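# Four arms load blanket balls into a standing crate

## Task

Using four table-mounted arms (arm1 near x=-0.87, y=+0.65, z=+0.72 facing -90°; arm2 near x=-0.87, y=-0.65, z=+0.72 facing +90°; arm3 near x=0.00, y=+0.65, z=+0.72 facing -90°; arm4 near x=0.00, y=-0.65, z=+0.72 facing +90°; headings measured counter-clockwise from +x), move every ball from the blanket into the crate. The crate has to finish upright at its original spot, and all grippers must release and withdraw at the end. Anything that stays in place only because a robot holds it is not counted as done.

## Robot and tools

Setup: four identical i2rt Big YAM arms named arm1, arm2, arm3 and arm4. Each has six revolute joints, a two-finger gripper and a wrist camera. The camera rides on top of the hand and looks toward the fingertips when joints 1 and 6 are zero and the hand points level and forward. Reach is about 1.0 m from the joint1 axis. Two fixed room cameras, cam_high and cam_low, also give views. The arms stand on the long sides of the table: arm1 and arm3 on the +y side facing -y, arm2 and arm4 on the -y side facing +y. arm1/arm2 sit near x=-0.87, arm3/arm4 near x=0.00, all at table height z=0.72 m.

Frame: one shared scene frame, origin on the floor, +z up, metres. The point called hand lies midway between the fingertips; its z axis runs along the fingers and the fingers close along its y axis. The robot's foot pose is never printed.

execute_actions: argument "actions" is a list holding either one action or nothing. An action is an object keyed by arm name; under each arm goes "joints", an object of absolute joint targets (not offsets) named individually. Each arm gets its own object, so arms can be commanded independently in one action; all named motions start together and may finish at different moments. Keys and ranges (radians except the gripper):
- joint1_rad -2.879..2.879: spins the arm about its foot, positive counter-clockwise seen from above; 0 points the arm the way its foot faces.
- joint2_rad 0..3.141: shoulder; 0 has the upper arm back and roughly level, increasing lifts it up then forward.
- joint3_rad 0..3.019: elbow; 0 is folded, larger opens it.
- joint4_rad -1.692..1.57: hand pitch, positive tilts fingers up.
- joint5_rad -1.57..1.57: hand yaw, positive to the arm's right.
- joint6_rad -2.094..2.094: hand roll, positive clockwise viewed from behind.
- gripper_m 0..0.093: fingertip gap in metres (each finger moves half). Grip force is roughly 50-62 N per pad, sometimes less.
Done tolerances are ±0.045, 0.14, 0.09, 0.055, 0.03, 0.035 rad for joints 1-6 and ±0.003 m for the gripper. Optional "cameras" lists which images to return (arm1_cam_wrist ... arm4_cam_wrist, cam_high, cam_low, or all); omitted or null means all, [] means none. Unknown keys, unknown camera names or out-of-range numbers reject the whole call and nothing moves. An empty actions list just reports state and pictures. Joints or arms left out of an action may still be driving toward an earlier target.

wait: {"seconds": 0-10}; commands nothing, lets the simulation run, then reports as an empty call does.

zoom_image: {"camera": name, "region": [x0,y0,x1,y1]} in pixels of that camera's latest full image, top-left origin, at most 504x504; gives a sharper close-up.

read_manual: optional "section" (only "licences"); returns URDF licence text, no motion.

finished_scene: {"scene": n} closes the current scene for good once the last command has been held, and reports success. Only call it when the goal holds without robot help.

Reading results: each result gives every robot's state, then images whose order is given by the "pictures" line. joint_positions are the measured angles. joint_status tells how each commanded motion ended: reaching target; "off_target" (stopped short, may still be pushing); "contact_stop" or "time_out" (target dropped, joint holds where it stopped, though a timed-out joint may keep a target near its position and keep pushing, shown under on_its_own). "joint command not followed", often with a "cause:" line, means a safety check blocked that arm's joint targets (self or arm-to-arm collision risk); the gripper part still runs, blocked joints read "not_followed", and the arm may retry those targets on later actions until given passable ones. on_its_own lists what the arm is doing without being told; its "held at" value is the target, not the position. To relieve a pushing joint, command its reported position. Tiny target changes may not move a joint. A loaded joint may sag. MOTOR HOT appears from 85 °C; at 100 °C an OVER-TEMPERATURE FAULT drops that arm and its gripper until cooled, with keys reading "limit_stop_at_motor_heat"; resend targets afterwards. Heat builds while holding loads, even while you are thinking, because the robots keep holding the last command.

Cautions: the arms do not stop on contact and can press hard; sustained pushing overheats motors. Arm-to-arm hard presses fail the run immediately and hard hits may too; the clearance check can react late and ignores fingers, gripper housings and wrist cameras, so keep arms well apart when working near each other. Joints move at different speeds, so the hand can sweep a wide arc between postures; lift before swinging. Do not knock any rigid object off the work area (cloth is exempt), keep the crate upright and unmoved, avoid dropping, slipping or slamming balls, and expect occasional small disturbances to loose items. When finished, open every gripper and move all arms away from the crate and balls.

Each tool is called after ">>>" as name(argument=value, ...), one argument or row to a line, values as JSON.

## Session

>>> execute_actions(
  actions=[],
)

Scene clock: 0.00 s.
arm1.joint_positions: joint1_rad=+0.005 joint2_rad=+0.432 joint3_rad=+1.481 joint4_rad=-1.525 joint5_rad=+0.011 joint6_rad=+0.013 gripper_m=+0.095
arm1.joint_status: not commanded
arm1.hand: x=-0.8697 y=+0.5313 z=+1.3047 quat_wxyz=(-0.367, -0.606, -0.604, +0.365) (m; scene frame)
arm2.joint_positions: joint1_rad=+0.005 joint2_rad=+0.420 joint3_rad=+1.457 joint4_rad=-1.541 joint5_rad=+0.015 joint6_rad=-0.012 gripper_m=+0.094
arm2.joint_status: not commanded
arm2.hand: x=-0.8701 y=-0.5362 z=+1.3765 quat_wxyz=(-0.367, +0.613, -0.605, -0.352) (m; scene frame)
arm3.joint_positions: joint1_rad=+0.013 joint2_rad=+0.435 joint3_rad=+1.470 joint4_rad=-1.533 joint5_rad=+0.014 joint6_rad=+0.012 gripper_m=+0.094
arm3.joint_status: not commanded
arm3.hand: x=+0.0050 y=+0.5325 z=+1.3697 quat_wxyz=(-0.370, -0.595, -0.620, +0.353) (m; scene frame)
arm4.joint_positions: joint1_rad=+0.002 joint2_rad=+0.428 joint3_rad=+1.482 joint4_rad=-1.528 joint5_rad=+0.016 joint6_rad=-0.017 gripper_m=+0.095
arm4.joint_status: not commanded
arm4.hand: x=+0.0013 y=-0.5431 z=+1.3147 quat_wxyz=(-0.379, +0.607, -0.596, -0.366) (m; scene frame)
pictures: arm1_cam_wrist, arm2_cam_wrist, arm3_cam_wrist, arm4_cam_wrist, cam_high, cam_low
Images, in order (width x height): arm1_cam_wrist 896x504, arm2_cam_wrist 896x504, arm3_cam_wrist 896x504, arm4_cam_wrist 896x504, cam_high 896x504, cam_low 896x504.

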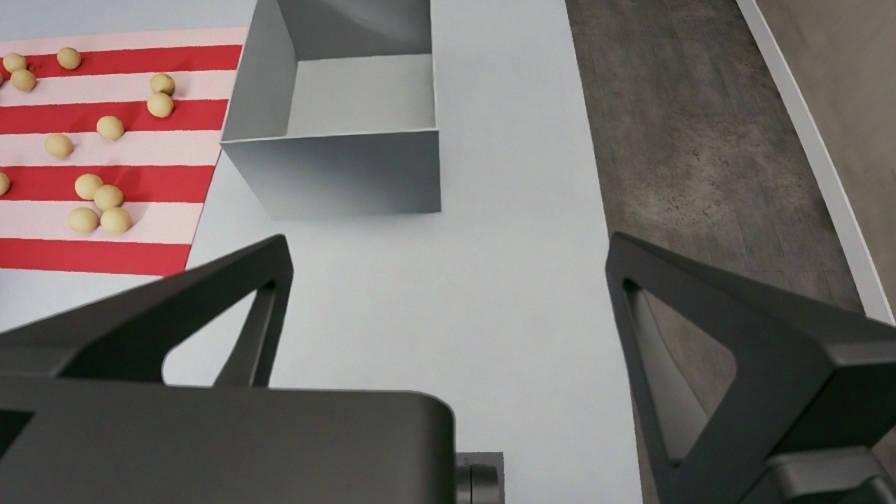

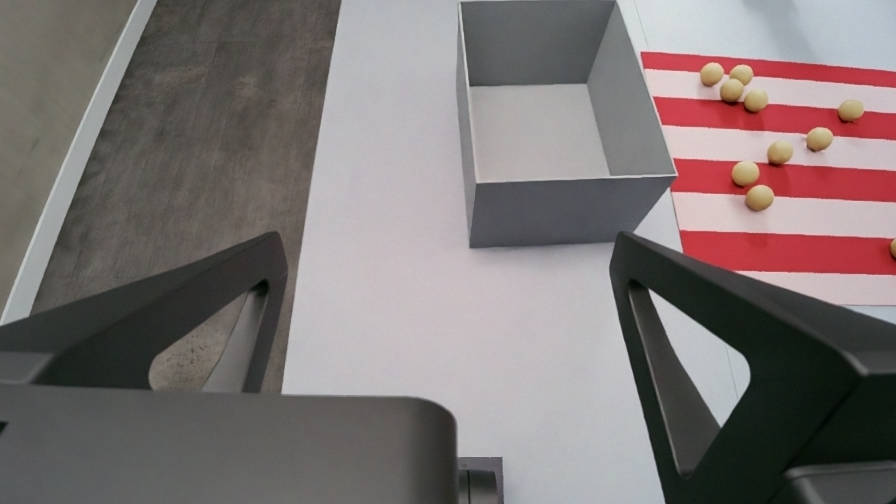

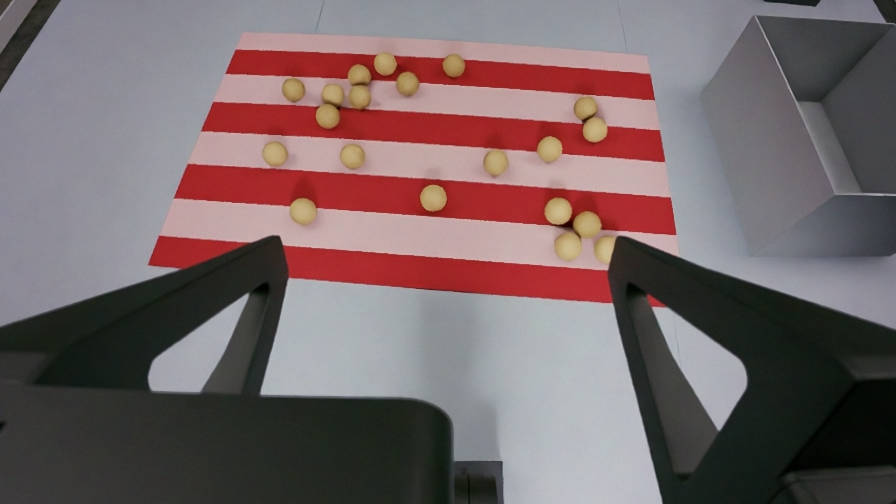

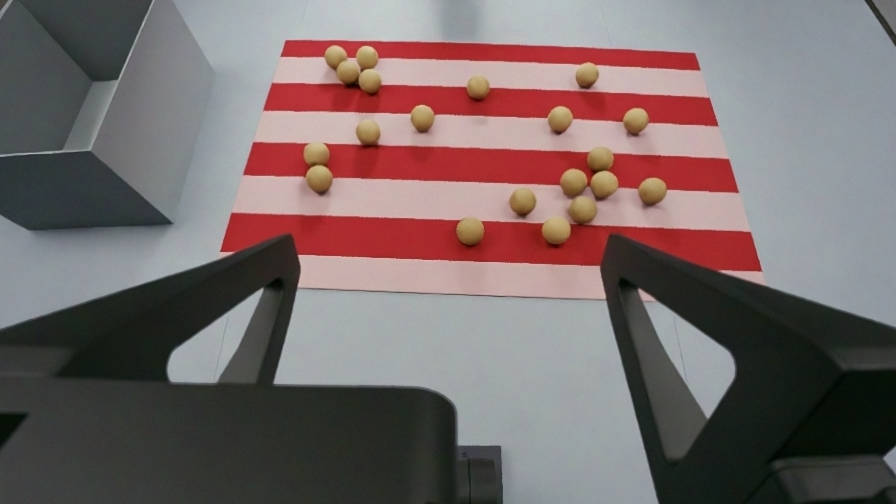

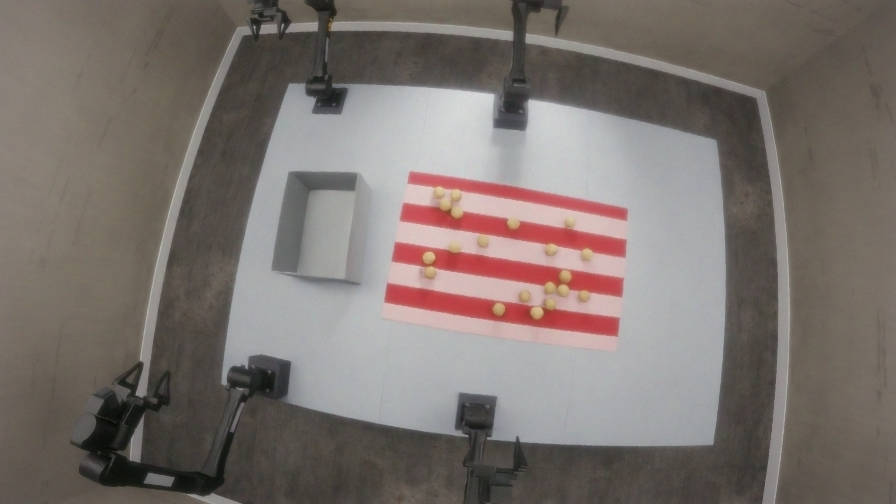

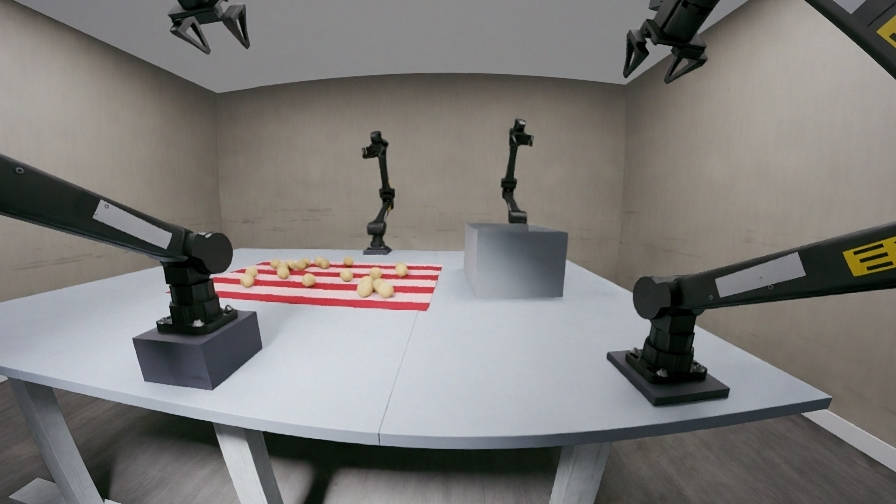

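>>> execute_actions(
  actions=[
    {"arm1":{"joints":{"joint1_rad":0.94,"joint2_rad":1.2,"joint3_rad":1.985,"joint4_rad":-0.976}},"arm2":{"joints":{"joint1_rad":-0.862,"joint2_rad":1.2,"joint3_rad":2.38,"joint4_rad":-1.039,"joint6_rad":-0.87}},"arm3":{"joints":{"joint1_rad":0.352,"joint2_rad":1.2,"joint3_rad":2.165,"joint4_rad":-1.073}},"arm4":{"joints":{"joint1_rad":-0.083,"joint2_rad":1.2,"joint3_rad":0.964,"joint4_rad":-0.827}}},
  ],
  cameras=[],
)

>>> execute_actions(
  actions=[
    {"arm1":{"joints":{"joint2_rad":2.30}},"arm2":{"joints":{"joint2_rad":2.64}},"arm3":{"joints":{"joint2_rad":2.487}},"arm4":{"joints":{"joint2_rad":1.712}}},
  ],
  cameras=["arm1_cam_wrist","arm2_cam_wrist","arm3_cam_wrist","arm4_cam_wrist"],
)

Scene clock: 29.87 s.
arm1.joint_positions: joint1_rad=+0.940 joint2_rad=+1.192 joint3_rad=+1.961 joint4_rad=-0.987 joint5_rad=+0.012 joint6_rad=+0.013 gripper_m=+0.095
arm1.joint_status: all done
arm1.hand: x=-0.4967 y=+0.3763 z=+1.4538 quat_wxyz=(-0.594, -0.248, -0.741, +0.190) (m; scene frame)
arm2.joint_positions: joint1_rad=-0.857 joint2_rad=+1.195 joint3_rad=+2.363 joint4_rad=-1.055 joint5_rad=+0.015 joint6_rad=-0.861 gripper_m=+0.094
arm2.joint_status: all done
arm2.hand: x=-0.6151 y=-0.4290 z=+1.7075 quat_wxyz=(-0.745, +0.468, -0.472, +0.061) (m; scene frame)
arm3.joint_positions: joint1_rad=+0.347 joint2_rad=+1.194 joint3_rad=+2.126 joint4_rad=-1.089 joint5_rad=+0.014 joint6_rad=+0.012 gripper_m=+0.094
arm3.joint_status: all done
arm3.hand: x=+0.1589 y=+0.2654 z=+1.5828 quat_wxyz=(-0.540, -0.428, -0.628, +0.362) (m; scene frame)
arm4.joint_positions: joint1_rad=-0.080 joint2_rad=+1.205 joint3_rad=+0.943 joint4_rad=-0.842 joint5_rad=+0.016 joint6_rad=-0.017 gripper_m=+0.095
arm4.joint_status: all done
arm4.hand: x=+0.0338 y=-0.2240 z=+0.9387 quat_wxyz=(-0.180, +0.666, -0.707, -0.154) (m; scene frame)
pictures: none
No camera images: the call's "cameras" was empty. Leave "cameras" out to get every camera's image.

Scene clock: 31.80 s.
arm1.joint_positions: joint1_rad=+0.940 joint2_rad=+2.271 joint3_rad=+1.973 joint4_rad=-0.974 joint5_rad=+0.013 joint6_rad=+0.013 gripper_m=+0.095
arm1.joint_status: all done
arm1.hand: x=-0.2575 y=+0.2081 z=+0.7617 quat_wxyz=(-0.138, -0.310, -0.939, +0.048) (m; scene frame)
arm2.joint_positions: joint1_rad=-0.865 joint2_rad=+2.599 joint3_rad=+2.367 joint4_rad=-1.039 joint5_rad=+0.011 joint6_rad=-0.862 gripper_m=+0.094
arm2.joint_status: all done
arm2.hand: x=-0.2402 y=-0.1160 z=+0.7676 quat_wxyz=(-0.150, +0.698, -0.700, +0.019) (m; scene frame)
arm3.joint_positions: joint1_rad=+0.348 joint2_rad=+2.482 joint3_rad=+2.148 joint4_rad=-1.073 joint5_rad=+0.014 joint6_rad=+0.013 gripper_m=+0.094
arm3.joint_status: all done
arm3.hand: x=+0.2926 y=-0.0554 z=+0.7483 quat_wxyz=(-0.064, -0.558, -0.826, +0.051) (m; scene frame)
arm4.joint_positions: joint1_rad=-0.080 joint2_rad=+1.693 joint3_rad=+0.954 joint4_rad=-0.832 joint5_rad=+0.016 joint6_rad=-0.017 gripper_m=+0.095
arm4.joint_status: all done
arm4.hand: x=+0.0332 y=-0.2339 z=+0.7434 quat_wxyz=(-0.009, +0.687, -0.726, +0.003) (m; scene frame)
pictures: arm1_cam_wrist, arm2_cam_wrist, arm3_cam_wrist, arm4_cam_wrist
Images, in order (width x height): arm1_cam_wrist 896x504, arm2_cam_wrist 896x504, arm3_cam_wrist 896x504, arm4_cam_wrist 896x504.

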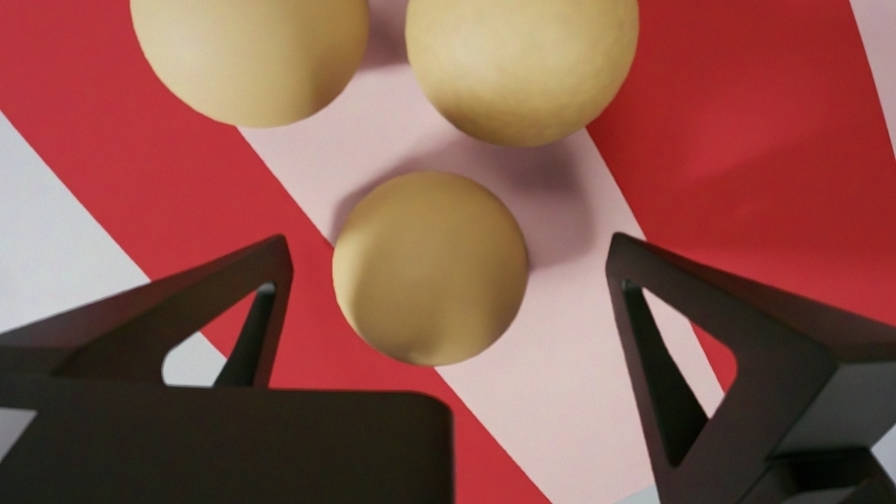

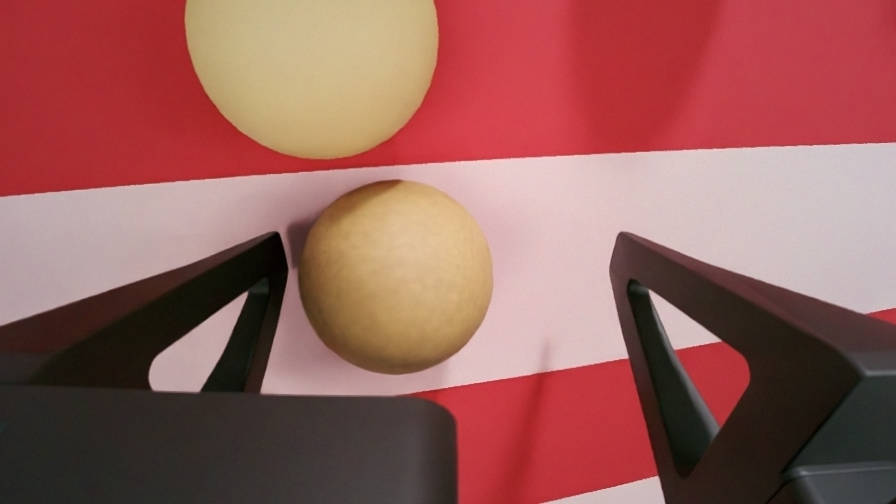

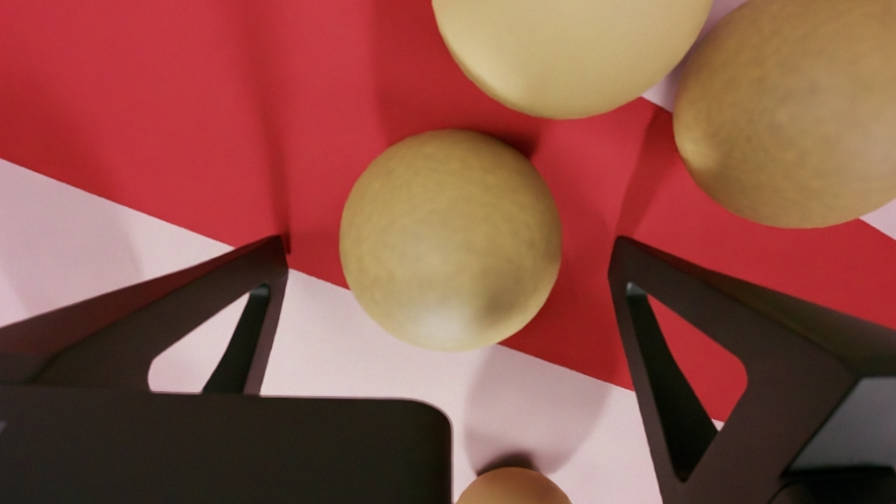

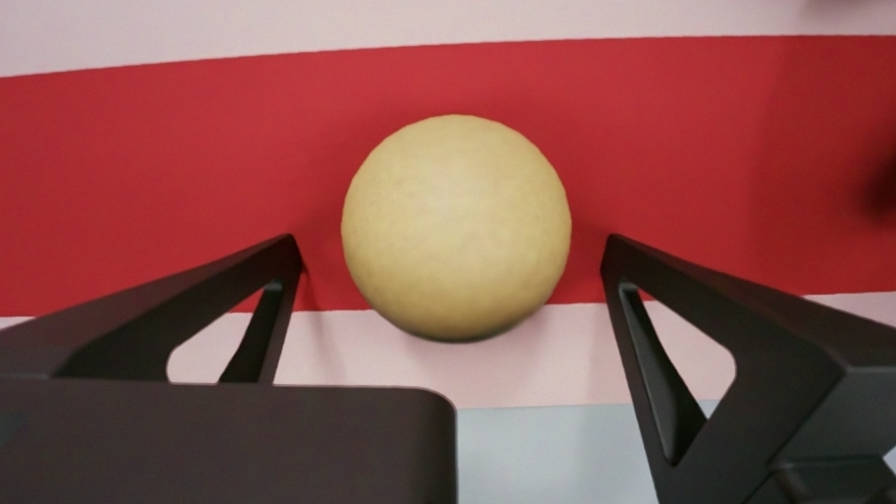

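>>> execute_actions(
  actions=[
    {"arm1":{"joints":{"joint2_rad":2.335}},"arm2":{"joints":{"joint2_rad":2.67,"joint4_rad":-1.10}},"arm3":{"joints":{"joint4_rad":-1.02}},"arm4":{"joints":{"joint4_rad":-0.77}}},
  ],
  cameras=[],
)

>>> execute_actions(
  actions=[
    {"arm1":{"joints":{"gripper_m":0.04}},"arm2":{"joints":{"gripper_m":0.04}},"arm3":{"joints":{"gripper_m":0.04}},"arm4":{"joints":{"gripper_m":0.04}}},
  ],
  cameras=[],
)

>>> execute_actions(
  actions=[
    {"arm1":{"joints":{"joint2_rad":1.474,"joint3_rad":1.44,"joint4_rad":-0.944}},"arm2":{"joints":{"joint2_rad":1.435,"joint3_rad":1.2,"joint4_rad":-0.717,"joint6_rad":0}},"arm3":{"joints":{"joint2_rad":1.3,"joint3_rad":1.9}},"arm4":{"joints":{"joint2_rad":1.3,"joint3_rad":1.7,"joint4_rad":-1.3}}},
  ],
  cameras=[],
)

>>> execute_actions(
  actions=[
    {"arm1":{"joints":{"joint1_rad":0.15}},"arm2":{"joints":{"joint1_rad":-0.17}},"arm3":{"joints":{"joint1_rad":-0.83,"joint3_rad":2.575,"joint4_rad":-0.99}},"arm4":{"joints":{"joint1_rad":0.887,"joint3_rad":2.37,"joint4_rad":-0.974}}},
  ],
  cameras=["arm1_cam_wrist","arm2_cam_wrist"],
)

>>> execute_actions(
  actions=[
    {"arm3":{"joints":{"joint2_rad":2.355}},"arm4":{"joints":{"joint2_rad":2.168}}},
  ],
  cameras=["arm3_cam_wrist","arm4_cam_wrist","cam_high"],
)

Scene clock: 46.10 s.
arm1.joint_positions: joint1_rad=+0.940 joint2_rad=+2.284 joint3_rad=+1.973 joint4_rad=-0.974 joint5_rad=+0.013 joint6_rad=+0.013 gripper_m=+0.095
arm1.joint_status: all done
arm1.hand: x=-0.2587 y=+0.2089 z=+0.7520 quat_wxyz=(-0.132, -0.310, -0.940, +0.046) (m; scene frame)
arm2.joint_positions: joint1_rad=-0.865 joint2_rad=+2.606 joint3_rad=+2.368 joint4_rad=-1.080 joint5_rad=+0.011 joint6_rad=-0.862 gripper_m=+0.094
arm2.joint_status: all done
arm2.hand: x=-0.2484 y=-0.1231 z=+0.7590 quat_wxyz=(-0.126, +0.700, -0.703, +0.017) (m; scene frame)
arm3.joint_positions: joint1_rad=+0.348 joint2_rad=+2.482 joint3_rad=+2.148 joint4_rad=-1.033 joint5_rad=+0.014 joint6_rad=+0.013 gripper_m=+0.094
arm3.joint_status: all done
arm3.hand: x=+0.2963 y=-0.0644 z=+0.7501 quat_wxyz=(-0.081, -0.557, -0.824, +0.062) (m; scene frame)
arm4.joint_positions: joint1_rad=-0.080 joint2_rad=+1.693 joint3_rad=+0.954 joint4_rad=-0.782 joint5_rad=+0.016 joint6_rad=-0.017 gripper_m=+0.095
arm4.joint_status: all done
arm4.hand: x=+0.0341 y=-0.2217 z=+0.7438 quat_wxyz=(-0.027, +0.687, -0.726, -0.014) (m; scene frame)
pictures: none
No camera images: the call's "cameras" was empty. Leave "cameras" out to get every camera's image.

Scene clock: 46.70 s.
arm1.joint_positions: joint1_rad=+0.940 joint2_rad=+2.284 joint3_rad=+1.973 joint4_rad=-0.974 joint5_rad=+0.013 joint6_rad=+0.013 gripper_m=+0.047
arm1.joint_status: gripper_m off_target (ended at +0.047, target +0.040)
arm1.hand: x=-0.2587 y=+0.2089 z=+0.7520 quat_wxyz=(-0.132, -0.310, -0.940, +0.046) (m; scene frame)
arm2.joint_positions: joint1_rad=-0.863 joint2_rad=+2.610 joint3_rad=+2.368 joint4_rad=-1.091 joint5_rad=+0.011 joint6_rad=-0.862 gripper_m=+0.047
arm2.joint_status: gripper_m off_target (ended at +0.047, target +0.040)
arm2.hand: x=-0.2520 y=-0.1240 z=+0.7556 quat_wxyz=(-0.119, +0.701, -0.703, +0.016) (m; scene frame)
arm3.joint_positions: joint1_rad=+0.348 joint2_rad=+2.482 joint3_rad=+2.148 joint4_rad=-1.033 joint5_rad=+0.014 joint6_rad=+0.013 gripper_m=+0.047
arm3.joint_status: gripper_m off_target (ended at +0.047, target +0.040)
arm3.hand: x=+0.2964 y=-0.0644 z=+0.7501 quat_wxyz=(-0.081, -0.557, -0.824, +0.062) (m; scene frame)
arm4.joint_positions: joint1_rad=-0.080 joint2_rad=+1.693 joint3_rad=+0.954 joint4_rad=-0.781 joint5_rad=+0.015 joint6_rad=-0.017 gripper_m=+0.047
arm4.joint_status: gripper_m off_target (ended at +0.047, target +0.040)
arm4.hand: x=+0.0341 y=-0.2213 z=+0.7438 quat_wxyz=(-0.028, +0.687, -0.726, -0.015) (m; scene frame)
pictures: none
No camera images: the call's "cameras" was empty. Leave "cameras" out to get every camera's image.

Scene clock: 48.90 s.
arm1.joint_positions: joint1_rad=+0.940 joint2_rad=+1.454 joint3_rad=+1.442 joint4_rad=-0.945 joint5_rad=+0.013 joint6_rad=+0.013 gripper_m=+0.047
arm1.joint_status: all done
arm1.hand: x=-0.4086 y=+0.3150 z=+1.0423 quat_wxyz=(-0.285, -0.300, -0.906, +0.094) (m; scene frame)
arm2.joint_positions: joint1_rad=-0.863 joint2_rad=+1.431 joint3_rad=+1.189 joint4_rad=-0.724 joint5_rad=+0.012 joint6_rad=-0.009 gripper_m=+0.047
arm2.joint_status: all done
arm2.hand: x=-0.4540 y=-0.2960 z=+1.0422 quat_wxyz=(-0.283, +0.334, -0.894, -0.096) (m; scene frame)
arm3.joint_positions: joint1_rad=+0.348 joint2_rad=+1.311 joint3_rad=+1.892 joint4_rad=-1.022 joint5_rad=+0.014 joint6_rad=+0.013 gripper_m=+0.047
arm3.joint_status: all done
arm3.hand: x=+0.2037 y=+0.1586 z=+1.4251 quat_wxyz=(-0.444, -0.475, -0.699, +0.299) (m; scene frame)
arm4.joint_positions: joint1_rad=-0.080 joint2_rad=+1.297 joint3_rad=+1.668 joint4_rad=-1.292 joint5_rad=+0.015 joint6_rad=-0.017 gripper_m=+0.047
arm4.joint_status: all done
arm4.hand: x=+0.0377 y=-0.1668 z=+1.2053 quat_wxyz=(-0.244, +0.649, -0.689, -0.213) (m; scene frame)
pictures: none
No camera images: the call's "cameras" was empty. Leave "cameras" out to get every camera's image.

Scene clock: 50.73 s.
arm1.joint_positions: joint1_rad=+0.146 joint2_rad=+1.454 joint3_rad=+1.442 joint4_rad=-0.945 joint5_rad=+0.012 joint6_rad=+0.013 gripper_m=+0.047
arm1.joint_status: all done
arm1.hand: x=-0.7836 y=+0.0860 z=+1.0417 quat_wxyz=(-0.225, -0.626, -0.720, +0.198) (m; scene frame)
arm2.joint_positions: joint1_rad=-0.165 joint2_rad=+1.431 joint3_rad=+1.189 joint4_rad=-0.724 joint5_rad=+0.015 joint6_rad=-0.007 gripper_m=+0.047
arm2.joint_status: all done
arm2.hand: x=-0.7789 y=-0.1108 z=+1.0407 quat_wxyz=(-0.233, +0.619, -0.727, -0.185) (m; scene frame)
arm3.joint_positions: joint1_rad=-0.825 joint2_rad=+1.305 joint3_rad=+2.569 joint4_rad=-1.004 joint5_rad=+0.016 joint6_rad=+0.013 gripper_m=+0.047
arm3.joint_status: all done
arm3.hand: x=-0.2404 y=+0.4093 z=+1.7482 quat_wxyz=(-0.307, -0.565, -0.226, +0.731) (m; scene frame)
arm4.joint_positions: joint1_rad=+0.885 joint2_rad=+1.287 joint3_rad=+2.343 joint4_rad=-0.986 joint5_rad=+0.015 joint6_rad=-0.017 gripper_m=+0.047
arm4.joint_status: all done
arm4.hand: x=-0.3222 y=-0.3968 z=+1.6089 quat_wxyz=(-0.258, +0.642, -0.223, -0.687) (m; scene frame)
pictures: arm1_cam_wrist, arm2_cam_wrist
Images, in order (width x height): arm1_cam_wrist 896x504, arm2_cam_wrist 896x504.

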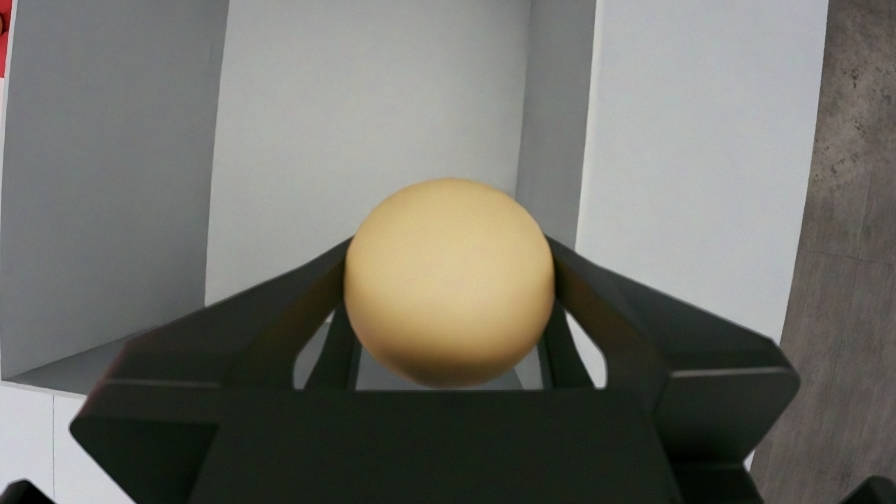

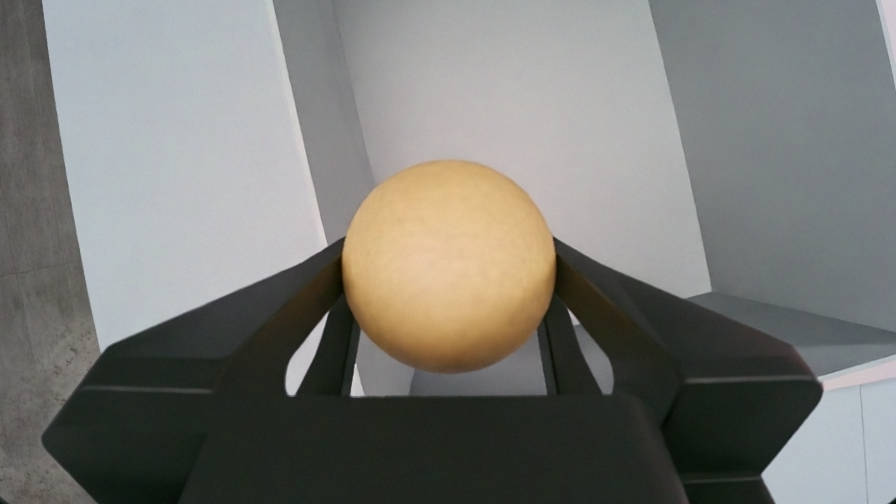

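Scene clock: 52.93 s.
arm1.joint_positions: joint1_rad=+0.146 joint2_rad=+1.454 joint3_rad=+1.442 joint4_rad=-0.945 joint5_rad=+0.012 joint6_rad=+0.013 gripper_m=+0.047
arm1.joint_status: not commanded
arm1.hand: x=-0.7836 y=+0.0860 z=+1.0417 quat_wxyz=(-0.225, -0.626, -0.720, +0.198) (m; scene frame)
arm2.joint_positions: joint1_rad=-0.165 joint2_rad=+1.431 joint3_rad=+1.189 joint4_rad=-0.724 joint5_rad=+0.015 joint6_rad=-0.007 gripper_m=+0.047
arm2.joint_status: not commanded
arm2.hand: x=-0.7789 y=-0.1108 z=+1.0407 quat_wxyz=(-0.233, +0.619, -0.727, -0.185) (m; scene frame)
arm3.joint_positions: joint1_rad=-0.825 joint2_rad=+2.346 joint3_rad=+2.530 joint4_rad=-0.995 joint5_rad=+0.016 joint6_rad=+0.013 gripper_m=+0.047
arm3.joint_status: all done
arm3.hand: x=-0.6186 y=+0.0241 z=+1.0528 quat_wxyz=(-0.139, -0.859, -0.351, +0.344) (m; scene frame)
arm4.joint_positions: joint1_rad=+0.885 joint2_rad=+2.178 joint3_rad=+2.329 joint4_rad=-0.977 joint5_rad=+0.015 joint6_rad=-0.017 gripper_m=+0.047
arm4.joint_status: all done
arm4.hand: x=-0.6510 y=-0.1249 z=+1.0281 quat_wxyz=(-0.136, +0.880, -0.303, -0.341) (m; scene frame)
pictures: arm3_cam_wrist, arm4_cam_wrist, cam_high
Images, in order (width x height): arm3_cam_wrist 896x504, arm4_cam_wrist 896x504, cam_high 896x504.

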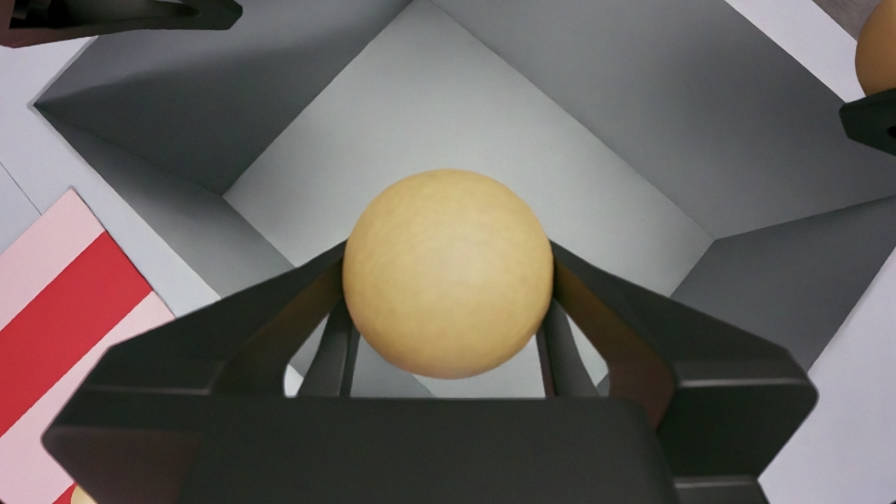

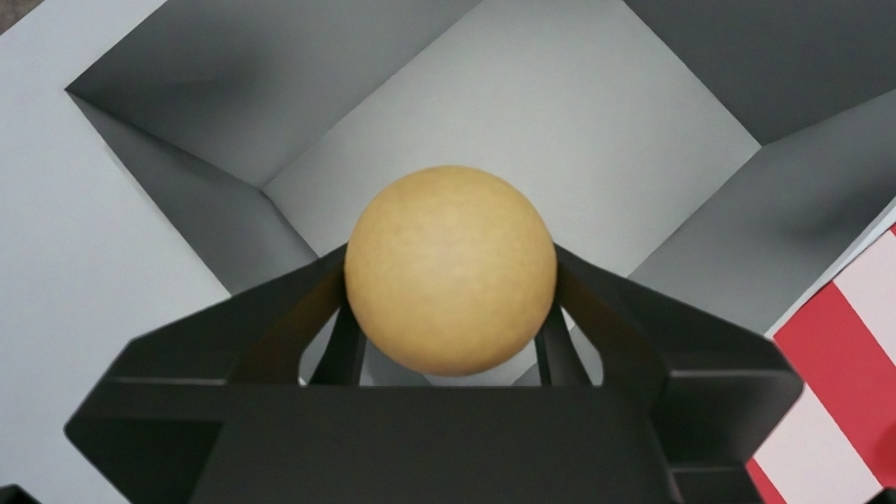

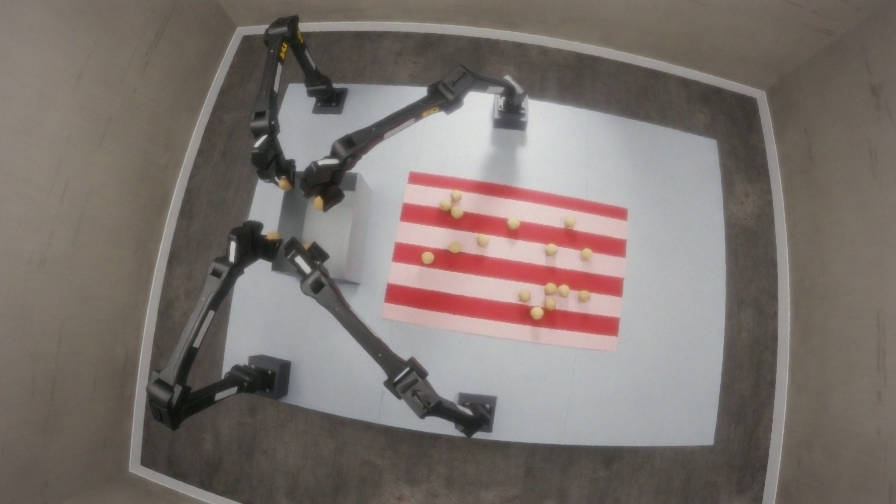

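>>> execute_actions(
  actions=[
    {"arm1":{"joints":{"gripper_m":0.093}},"arm2":{"joints":{"gripper_m":0.093}},"arm3":{"joints":{"gripper_m":0.093}},"arm4":{"joints":{"gripper_m":0.093}}},
  ],
  cameras=[],
)

>>> execute_actions(
  actions=[
    {"arm1":{"joints":{"joint2_rad":1.0,"joint4_rad":-1.146,"joint6_rad":-0.9}},"arm2":{"joints":{"joint2_rad":1.0,"joint4_rad":-0.918}},"arm3":{"joints":{"joint2_rad":1.2,"joint3_rad":1.44,"joint4_rad":-0.911}},"arm4":{"joints":{"joint2_rad":1.2,"joint3_rad":1.122,"joint4_rad":-0.882}}},
  ],
  cameras=[],
)

>>> execute_actions(
  actions=[
    {"arm1":{"joints":{"joint1_rad":0.913,"joint3_rad":2.35}},"arm2":{"joints":{"joint1_rad":-0.793,"joint3_rad":2.346}},"arm3":{"joints":{"joint1_rad":0.516}},"arm4":{"joints":{"joint1_rad":-0.412}}},
  ],
  cameras=[],
)

>>> execute_actions(
  actions=[
    {"arm1":{"joints":{"joint2_rad":2.53}},"arm2":{"joints":{"joint2_rad":2.67}},"arm3":{"joints":{"joint2_rad":2.09}},"arm4":{"joints":{"joint2_rad":1.81}}},
  ],
  cameras=["arm1_cam_wrist","arm2_cam_wrist","arm3_cam_wrist","arm4_cam_wrist"],
)

Scene clock: 60.30 s.
arm1.joint_positions: joint1_rad=+0.146 joint2_rad=+1.454 joint3_rad=+1.442 joint4_rad=-0.945 joint5_rad=+0.012 joint6_rad=+0.013 gripper_m=+0.093
arm1.joint_status: all done
arm1.hand: x=-0.7836 y=+0.0860 z=+1.0417 quat_wxyz=(-0.225, -0.626, -0.720, +0.198) (m; scene frame)
arm2.joint_positions: joint1_rad=-0.165 joint2_rad=+1.431 joint3_rad=+1.189 joint4_rad=-0.724 joint5_rad=+0.015 joint6_rad=-0.007 gripper_m=+0.093
arm2.joint_status: all done
arm2.hand: x=-0.7789 y=-0.1108 z=+1.0407 quat_wxyz=(-0.233, +0.619, -0.727, -0.185) (m; scene frame)
arm3.joint_positions: joint1_rad=-0.825 joint2_rad=+2.346 joint3_rad=+2.530 joint4_rad=-0.995 joint5_rad=+0.016 joint6_rad=+0.013 gripper_m=+0.093
arm3.joint_status: all done
arm3.hand: x=-0.6186 y=+0.0241 z=+1.0528 quat_wxyz=(-0.139, -0.859, -0.351, +0.344) (m; scene frame)
arm4.joint_positions: joint1_rad=+0.885 joint2_rad=+2.178 joint3_rad=+2.329 joint4_rad=-0.977 joint5_rad=+0.015 joint6_rad=-0.017 gripper_m=+0.093
arm4.joint_status: all done
arm4.hand: x=-0.6510 y=-0.1249 z=+1.0281 quat_wxyz=(-0.136, +0.880, -0.303, -0.341) (m; scene frame)
pictures: none
No camera images: the call's "cameras" was empty. Leave "cameras" out to get every camera's image.

Scene clock: 62.10 s.
arm1.joint_positions: joint1_rad=+0.146 joint2_rad=+0.997 joint3_rad=+1.429 joint4_rad=-1.138 joint5_rad=+0.012 joint6_rad=-0.890 gripper_m=+0.093
arm1.joint_status: all done
arm1.hand: x=-0.8083 y=+0.2443 z=+1.2194 quat_wxyz=(-0.164, -0.238, -0.878, +0.383) (m; scene frame)
arm2.joint_positions: joint1_rad=-0.165 joint2_rad=+0.987 joint3_rad=+1.188 joint4_rad=-0.908 joint5_rad=+0.015 joint6_rad=-0.007 gripper_m=+0.093
arm2.joint_status: all done
arm2.hand: x=-0.7987 y=-0.2252 z=+1.2204 quat_wxyz=(-0.326, +0.588, -0.692, -0.263) (m; scene frame)
arm3.joint_positions: joint1_rad=-0.825 joint2_rad=+1.205 joint3_rad=+1.438 joint4_rad=-0.919 joint5_rad=+0.016 joint6_rad=+0.013 gripper_m=+0.093
arm3.joint_status: all done
arm3.hand: x=-0.3603 y=+0.2873 z=+1.2485 quat_wxyz=(-0.162, -0.836, -0.341, +0.397) (m; scene frame)
arm4.joint_positions: joint1_rad=+0.885 joint2_rad=+1.205 joint3_rad=+1.114 joint4_rad=-0.888 joint5_rad=+0.015 joint6_rad=-0.017 gripper_m=+0.093
arm4.joint_status: all done
arm4.hand: x=-0.3623 y=-0.3574 z=+1.0163 quat_wxyz=(-0.111, +0.904, -0.311, -0.273) (m; scene frame)
pictures: none
No camera images: the call's "cameras" was empty. Leave "cameras" out to get every camera's image.

Scene clock: 63.90 s.
arm1.joint_positions: joint1_rad=+0.903 joint2_rad=+0.993 joint3_rad=+2.350 joint4_rad=-1.145 joint5_rad=+0.011 joint6_rad=-0.891 gripper_m=+0.093
arm1.joint_status: all done
arm1.hand: x=-0.7164 y=+0.5243 z=+1.6448 quat_wxyz=(-0.553, +0.068, -0.627, +0.545) (m; scene frame)
arm2.joint_positions: joint1_rad=-0.784 joint2_rad=+0.990 joint3_rad=+2.347 joint4_rad=-0.916 joint5_rad=+0.015 joint6_rad=-0.007 gripper_m=+0.093
arm2.joint_status: all done
arm2.hand: x=-0.7491 y=-0.5282 z=+1.7825 quat_wxyz=(-0.784, +0.202, -0.495, -0.317) (m; scene frame)
arm3.joint_positions: joint1_rad=+0.520 joint2_rad=+1.206 joint3_rad=+1.438 joint4_rad=-0.919 joint5_rad=+0.014 joint6_rad=+0.013 gripper_m=+0.093
arm3.joint_status: all done
arm3.hand: x=+0.2739 y=+0.2174 z=+1.2475 quat_wxyz=(-0.373, -0.441, -0.789, +0.209) (m; scene frame)
arm4.joint_positions: joint1_rad=-0.416 joint2_rad=+1.205 joint3_rad=+1.114 joint4_rad=-0.888 joint5_rad=+0.015 joint6_rad=-0.017 gripper_m=+0.093
arm4.joint_status: all done
arm4.hand: x=+0.1878 y=-0.2253 z=+1.0185 quat_wxyz=(-0.252, +0.529, -0.795, -0.156) (m; scene frame)
pictures: none
No camera images: the call's "cameras" was empty. Leave "cameras" out to get every camera's image.

Scene clock: 65.90 s.
arm1.joint_positions: joint1_rad=+0.904 joint2_rad=+2.470 joint3_rad=+2.343 joint4_rad=-1.145 joint5_rad=+0.007 joint6_rad=-0.891 gripper_m=+0.093
arm1.joint_status: all done
arm1.hand: x=-0.2281 y=+0.1528 z=+0.7614 quat_wxyz=(-0.103, +0.115, -0.983, +0.104) (m; scene frame)
arm2.joint_positions: joint1_rad=-0.786 joint2_rad=+2.614 joint3_rad=+2.337 joint4_rad=-0.914 joint5_rad=+0.014 joint6_rad=-0.004 gripper_m=+0.093
arm2.joint_status: all done
arm2.hand: x=-0.2727 y=-0.0563 z=+0.7522 quat_wxyz=(-0.179, +0.377, -0.906, -0.065) (m; scene frame)
arm3.joint_positions: joint1_rad=+0.520 joint2_rad=+2.102 joint3_rad=+1.426 joint4_rad=-0.917 joint5_rad=+0.014 joint6_rad=+0.013 gripper_m=+0.093
arm3.joint_status: all done
arm3.hand: x=+0.3017 y=+0.1728 z=+0.7445 quat_wxyz=(+0.014, -0.486, -0.874, +0.001) (m; scene frame)
arm4.joint_positions: joint1_rad=-0.416 joint2_rad=+1.803 joint3_rad=+1.117 joint4_rad=-0.886 joint5_rad=+0.015 joint6_rad=-0.017 gripper_m=+0.093
arm4.joint_status: all done
arm4.hand: x=+0.1894 y=-0.2193 z=+0.7450 quat_wxyz=(-0.007, +0.556, -0.831, +0.002) (m; scene frame)
pictures: arm1_cam_wrist, arm2_cam_wrist, arm3_cam_wrist, arm4_cam_wrist
Images, in order (width x height): arm1_cam_wrist 896x504, arm2_cam_wrist 896x504, arm3_cam_wrist 896x504, arm4_cam_wrist 896x504.

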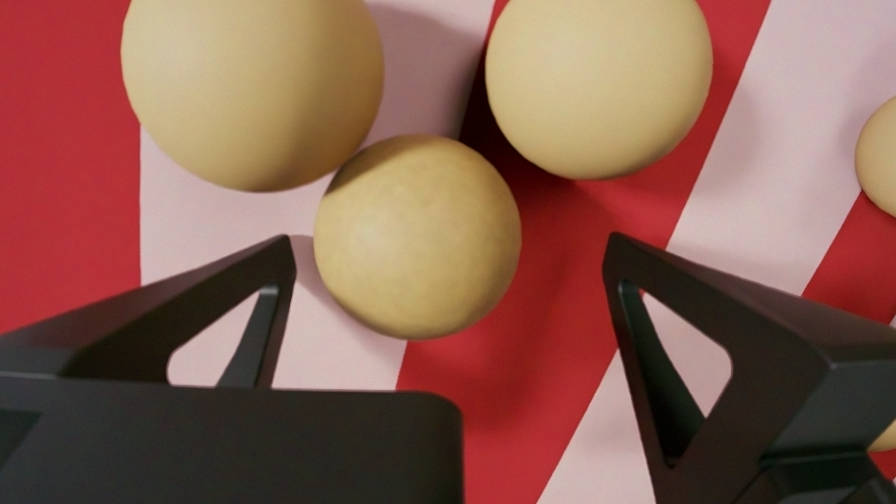

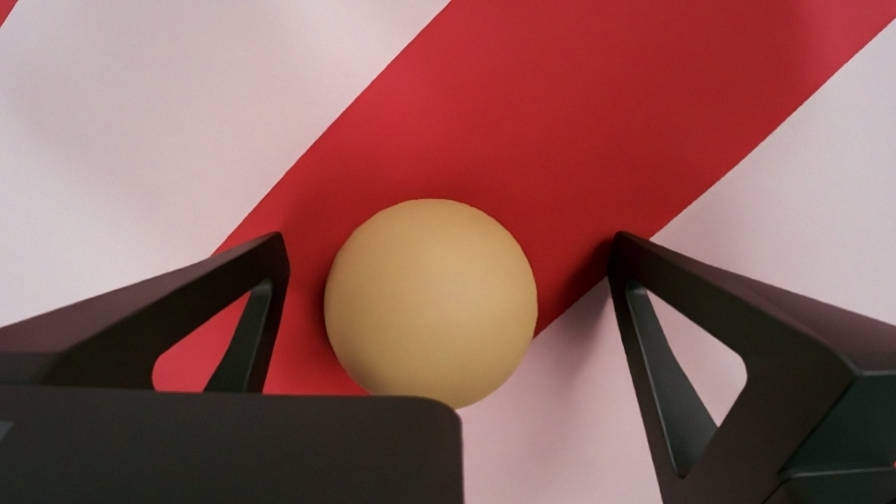

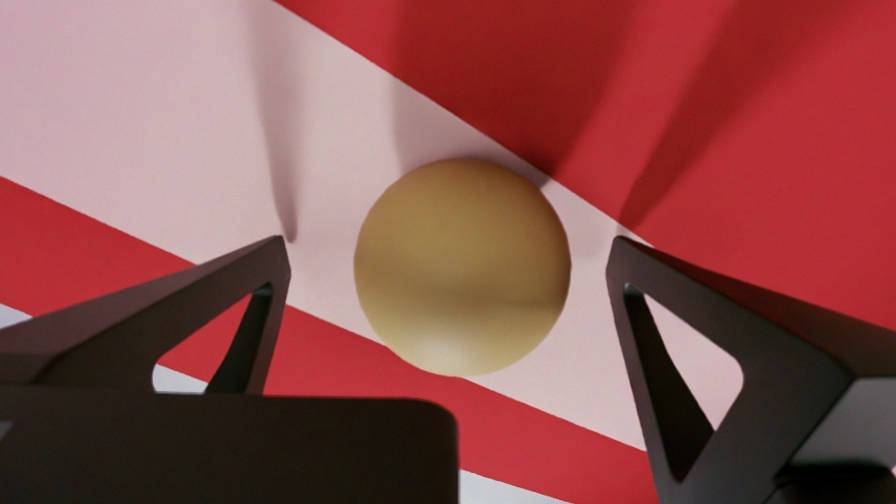

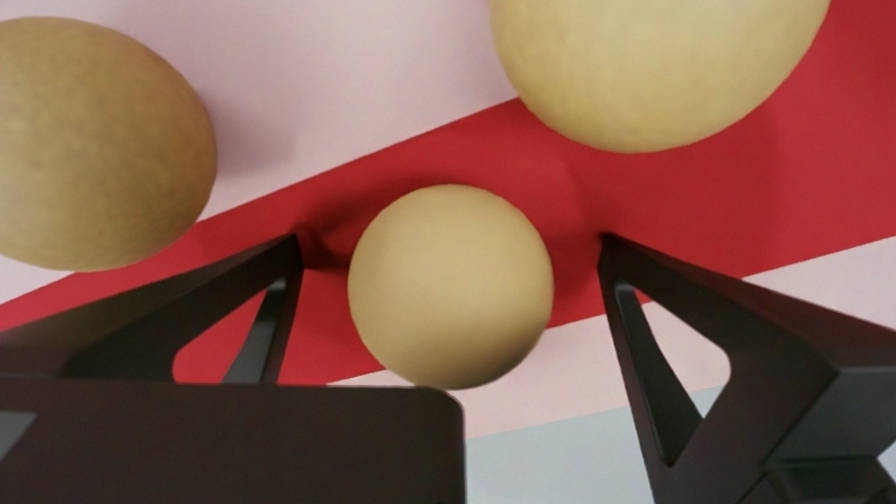

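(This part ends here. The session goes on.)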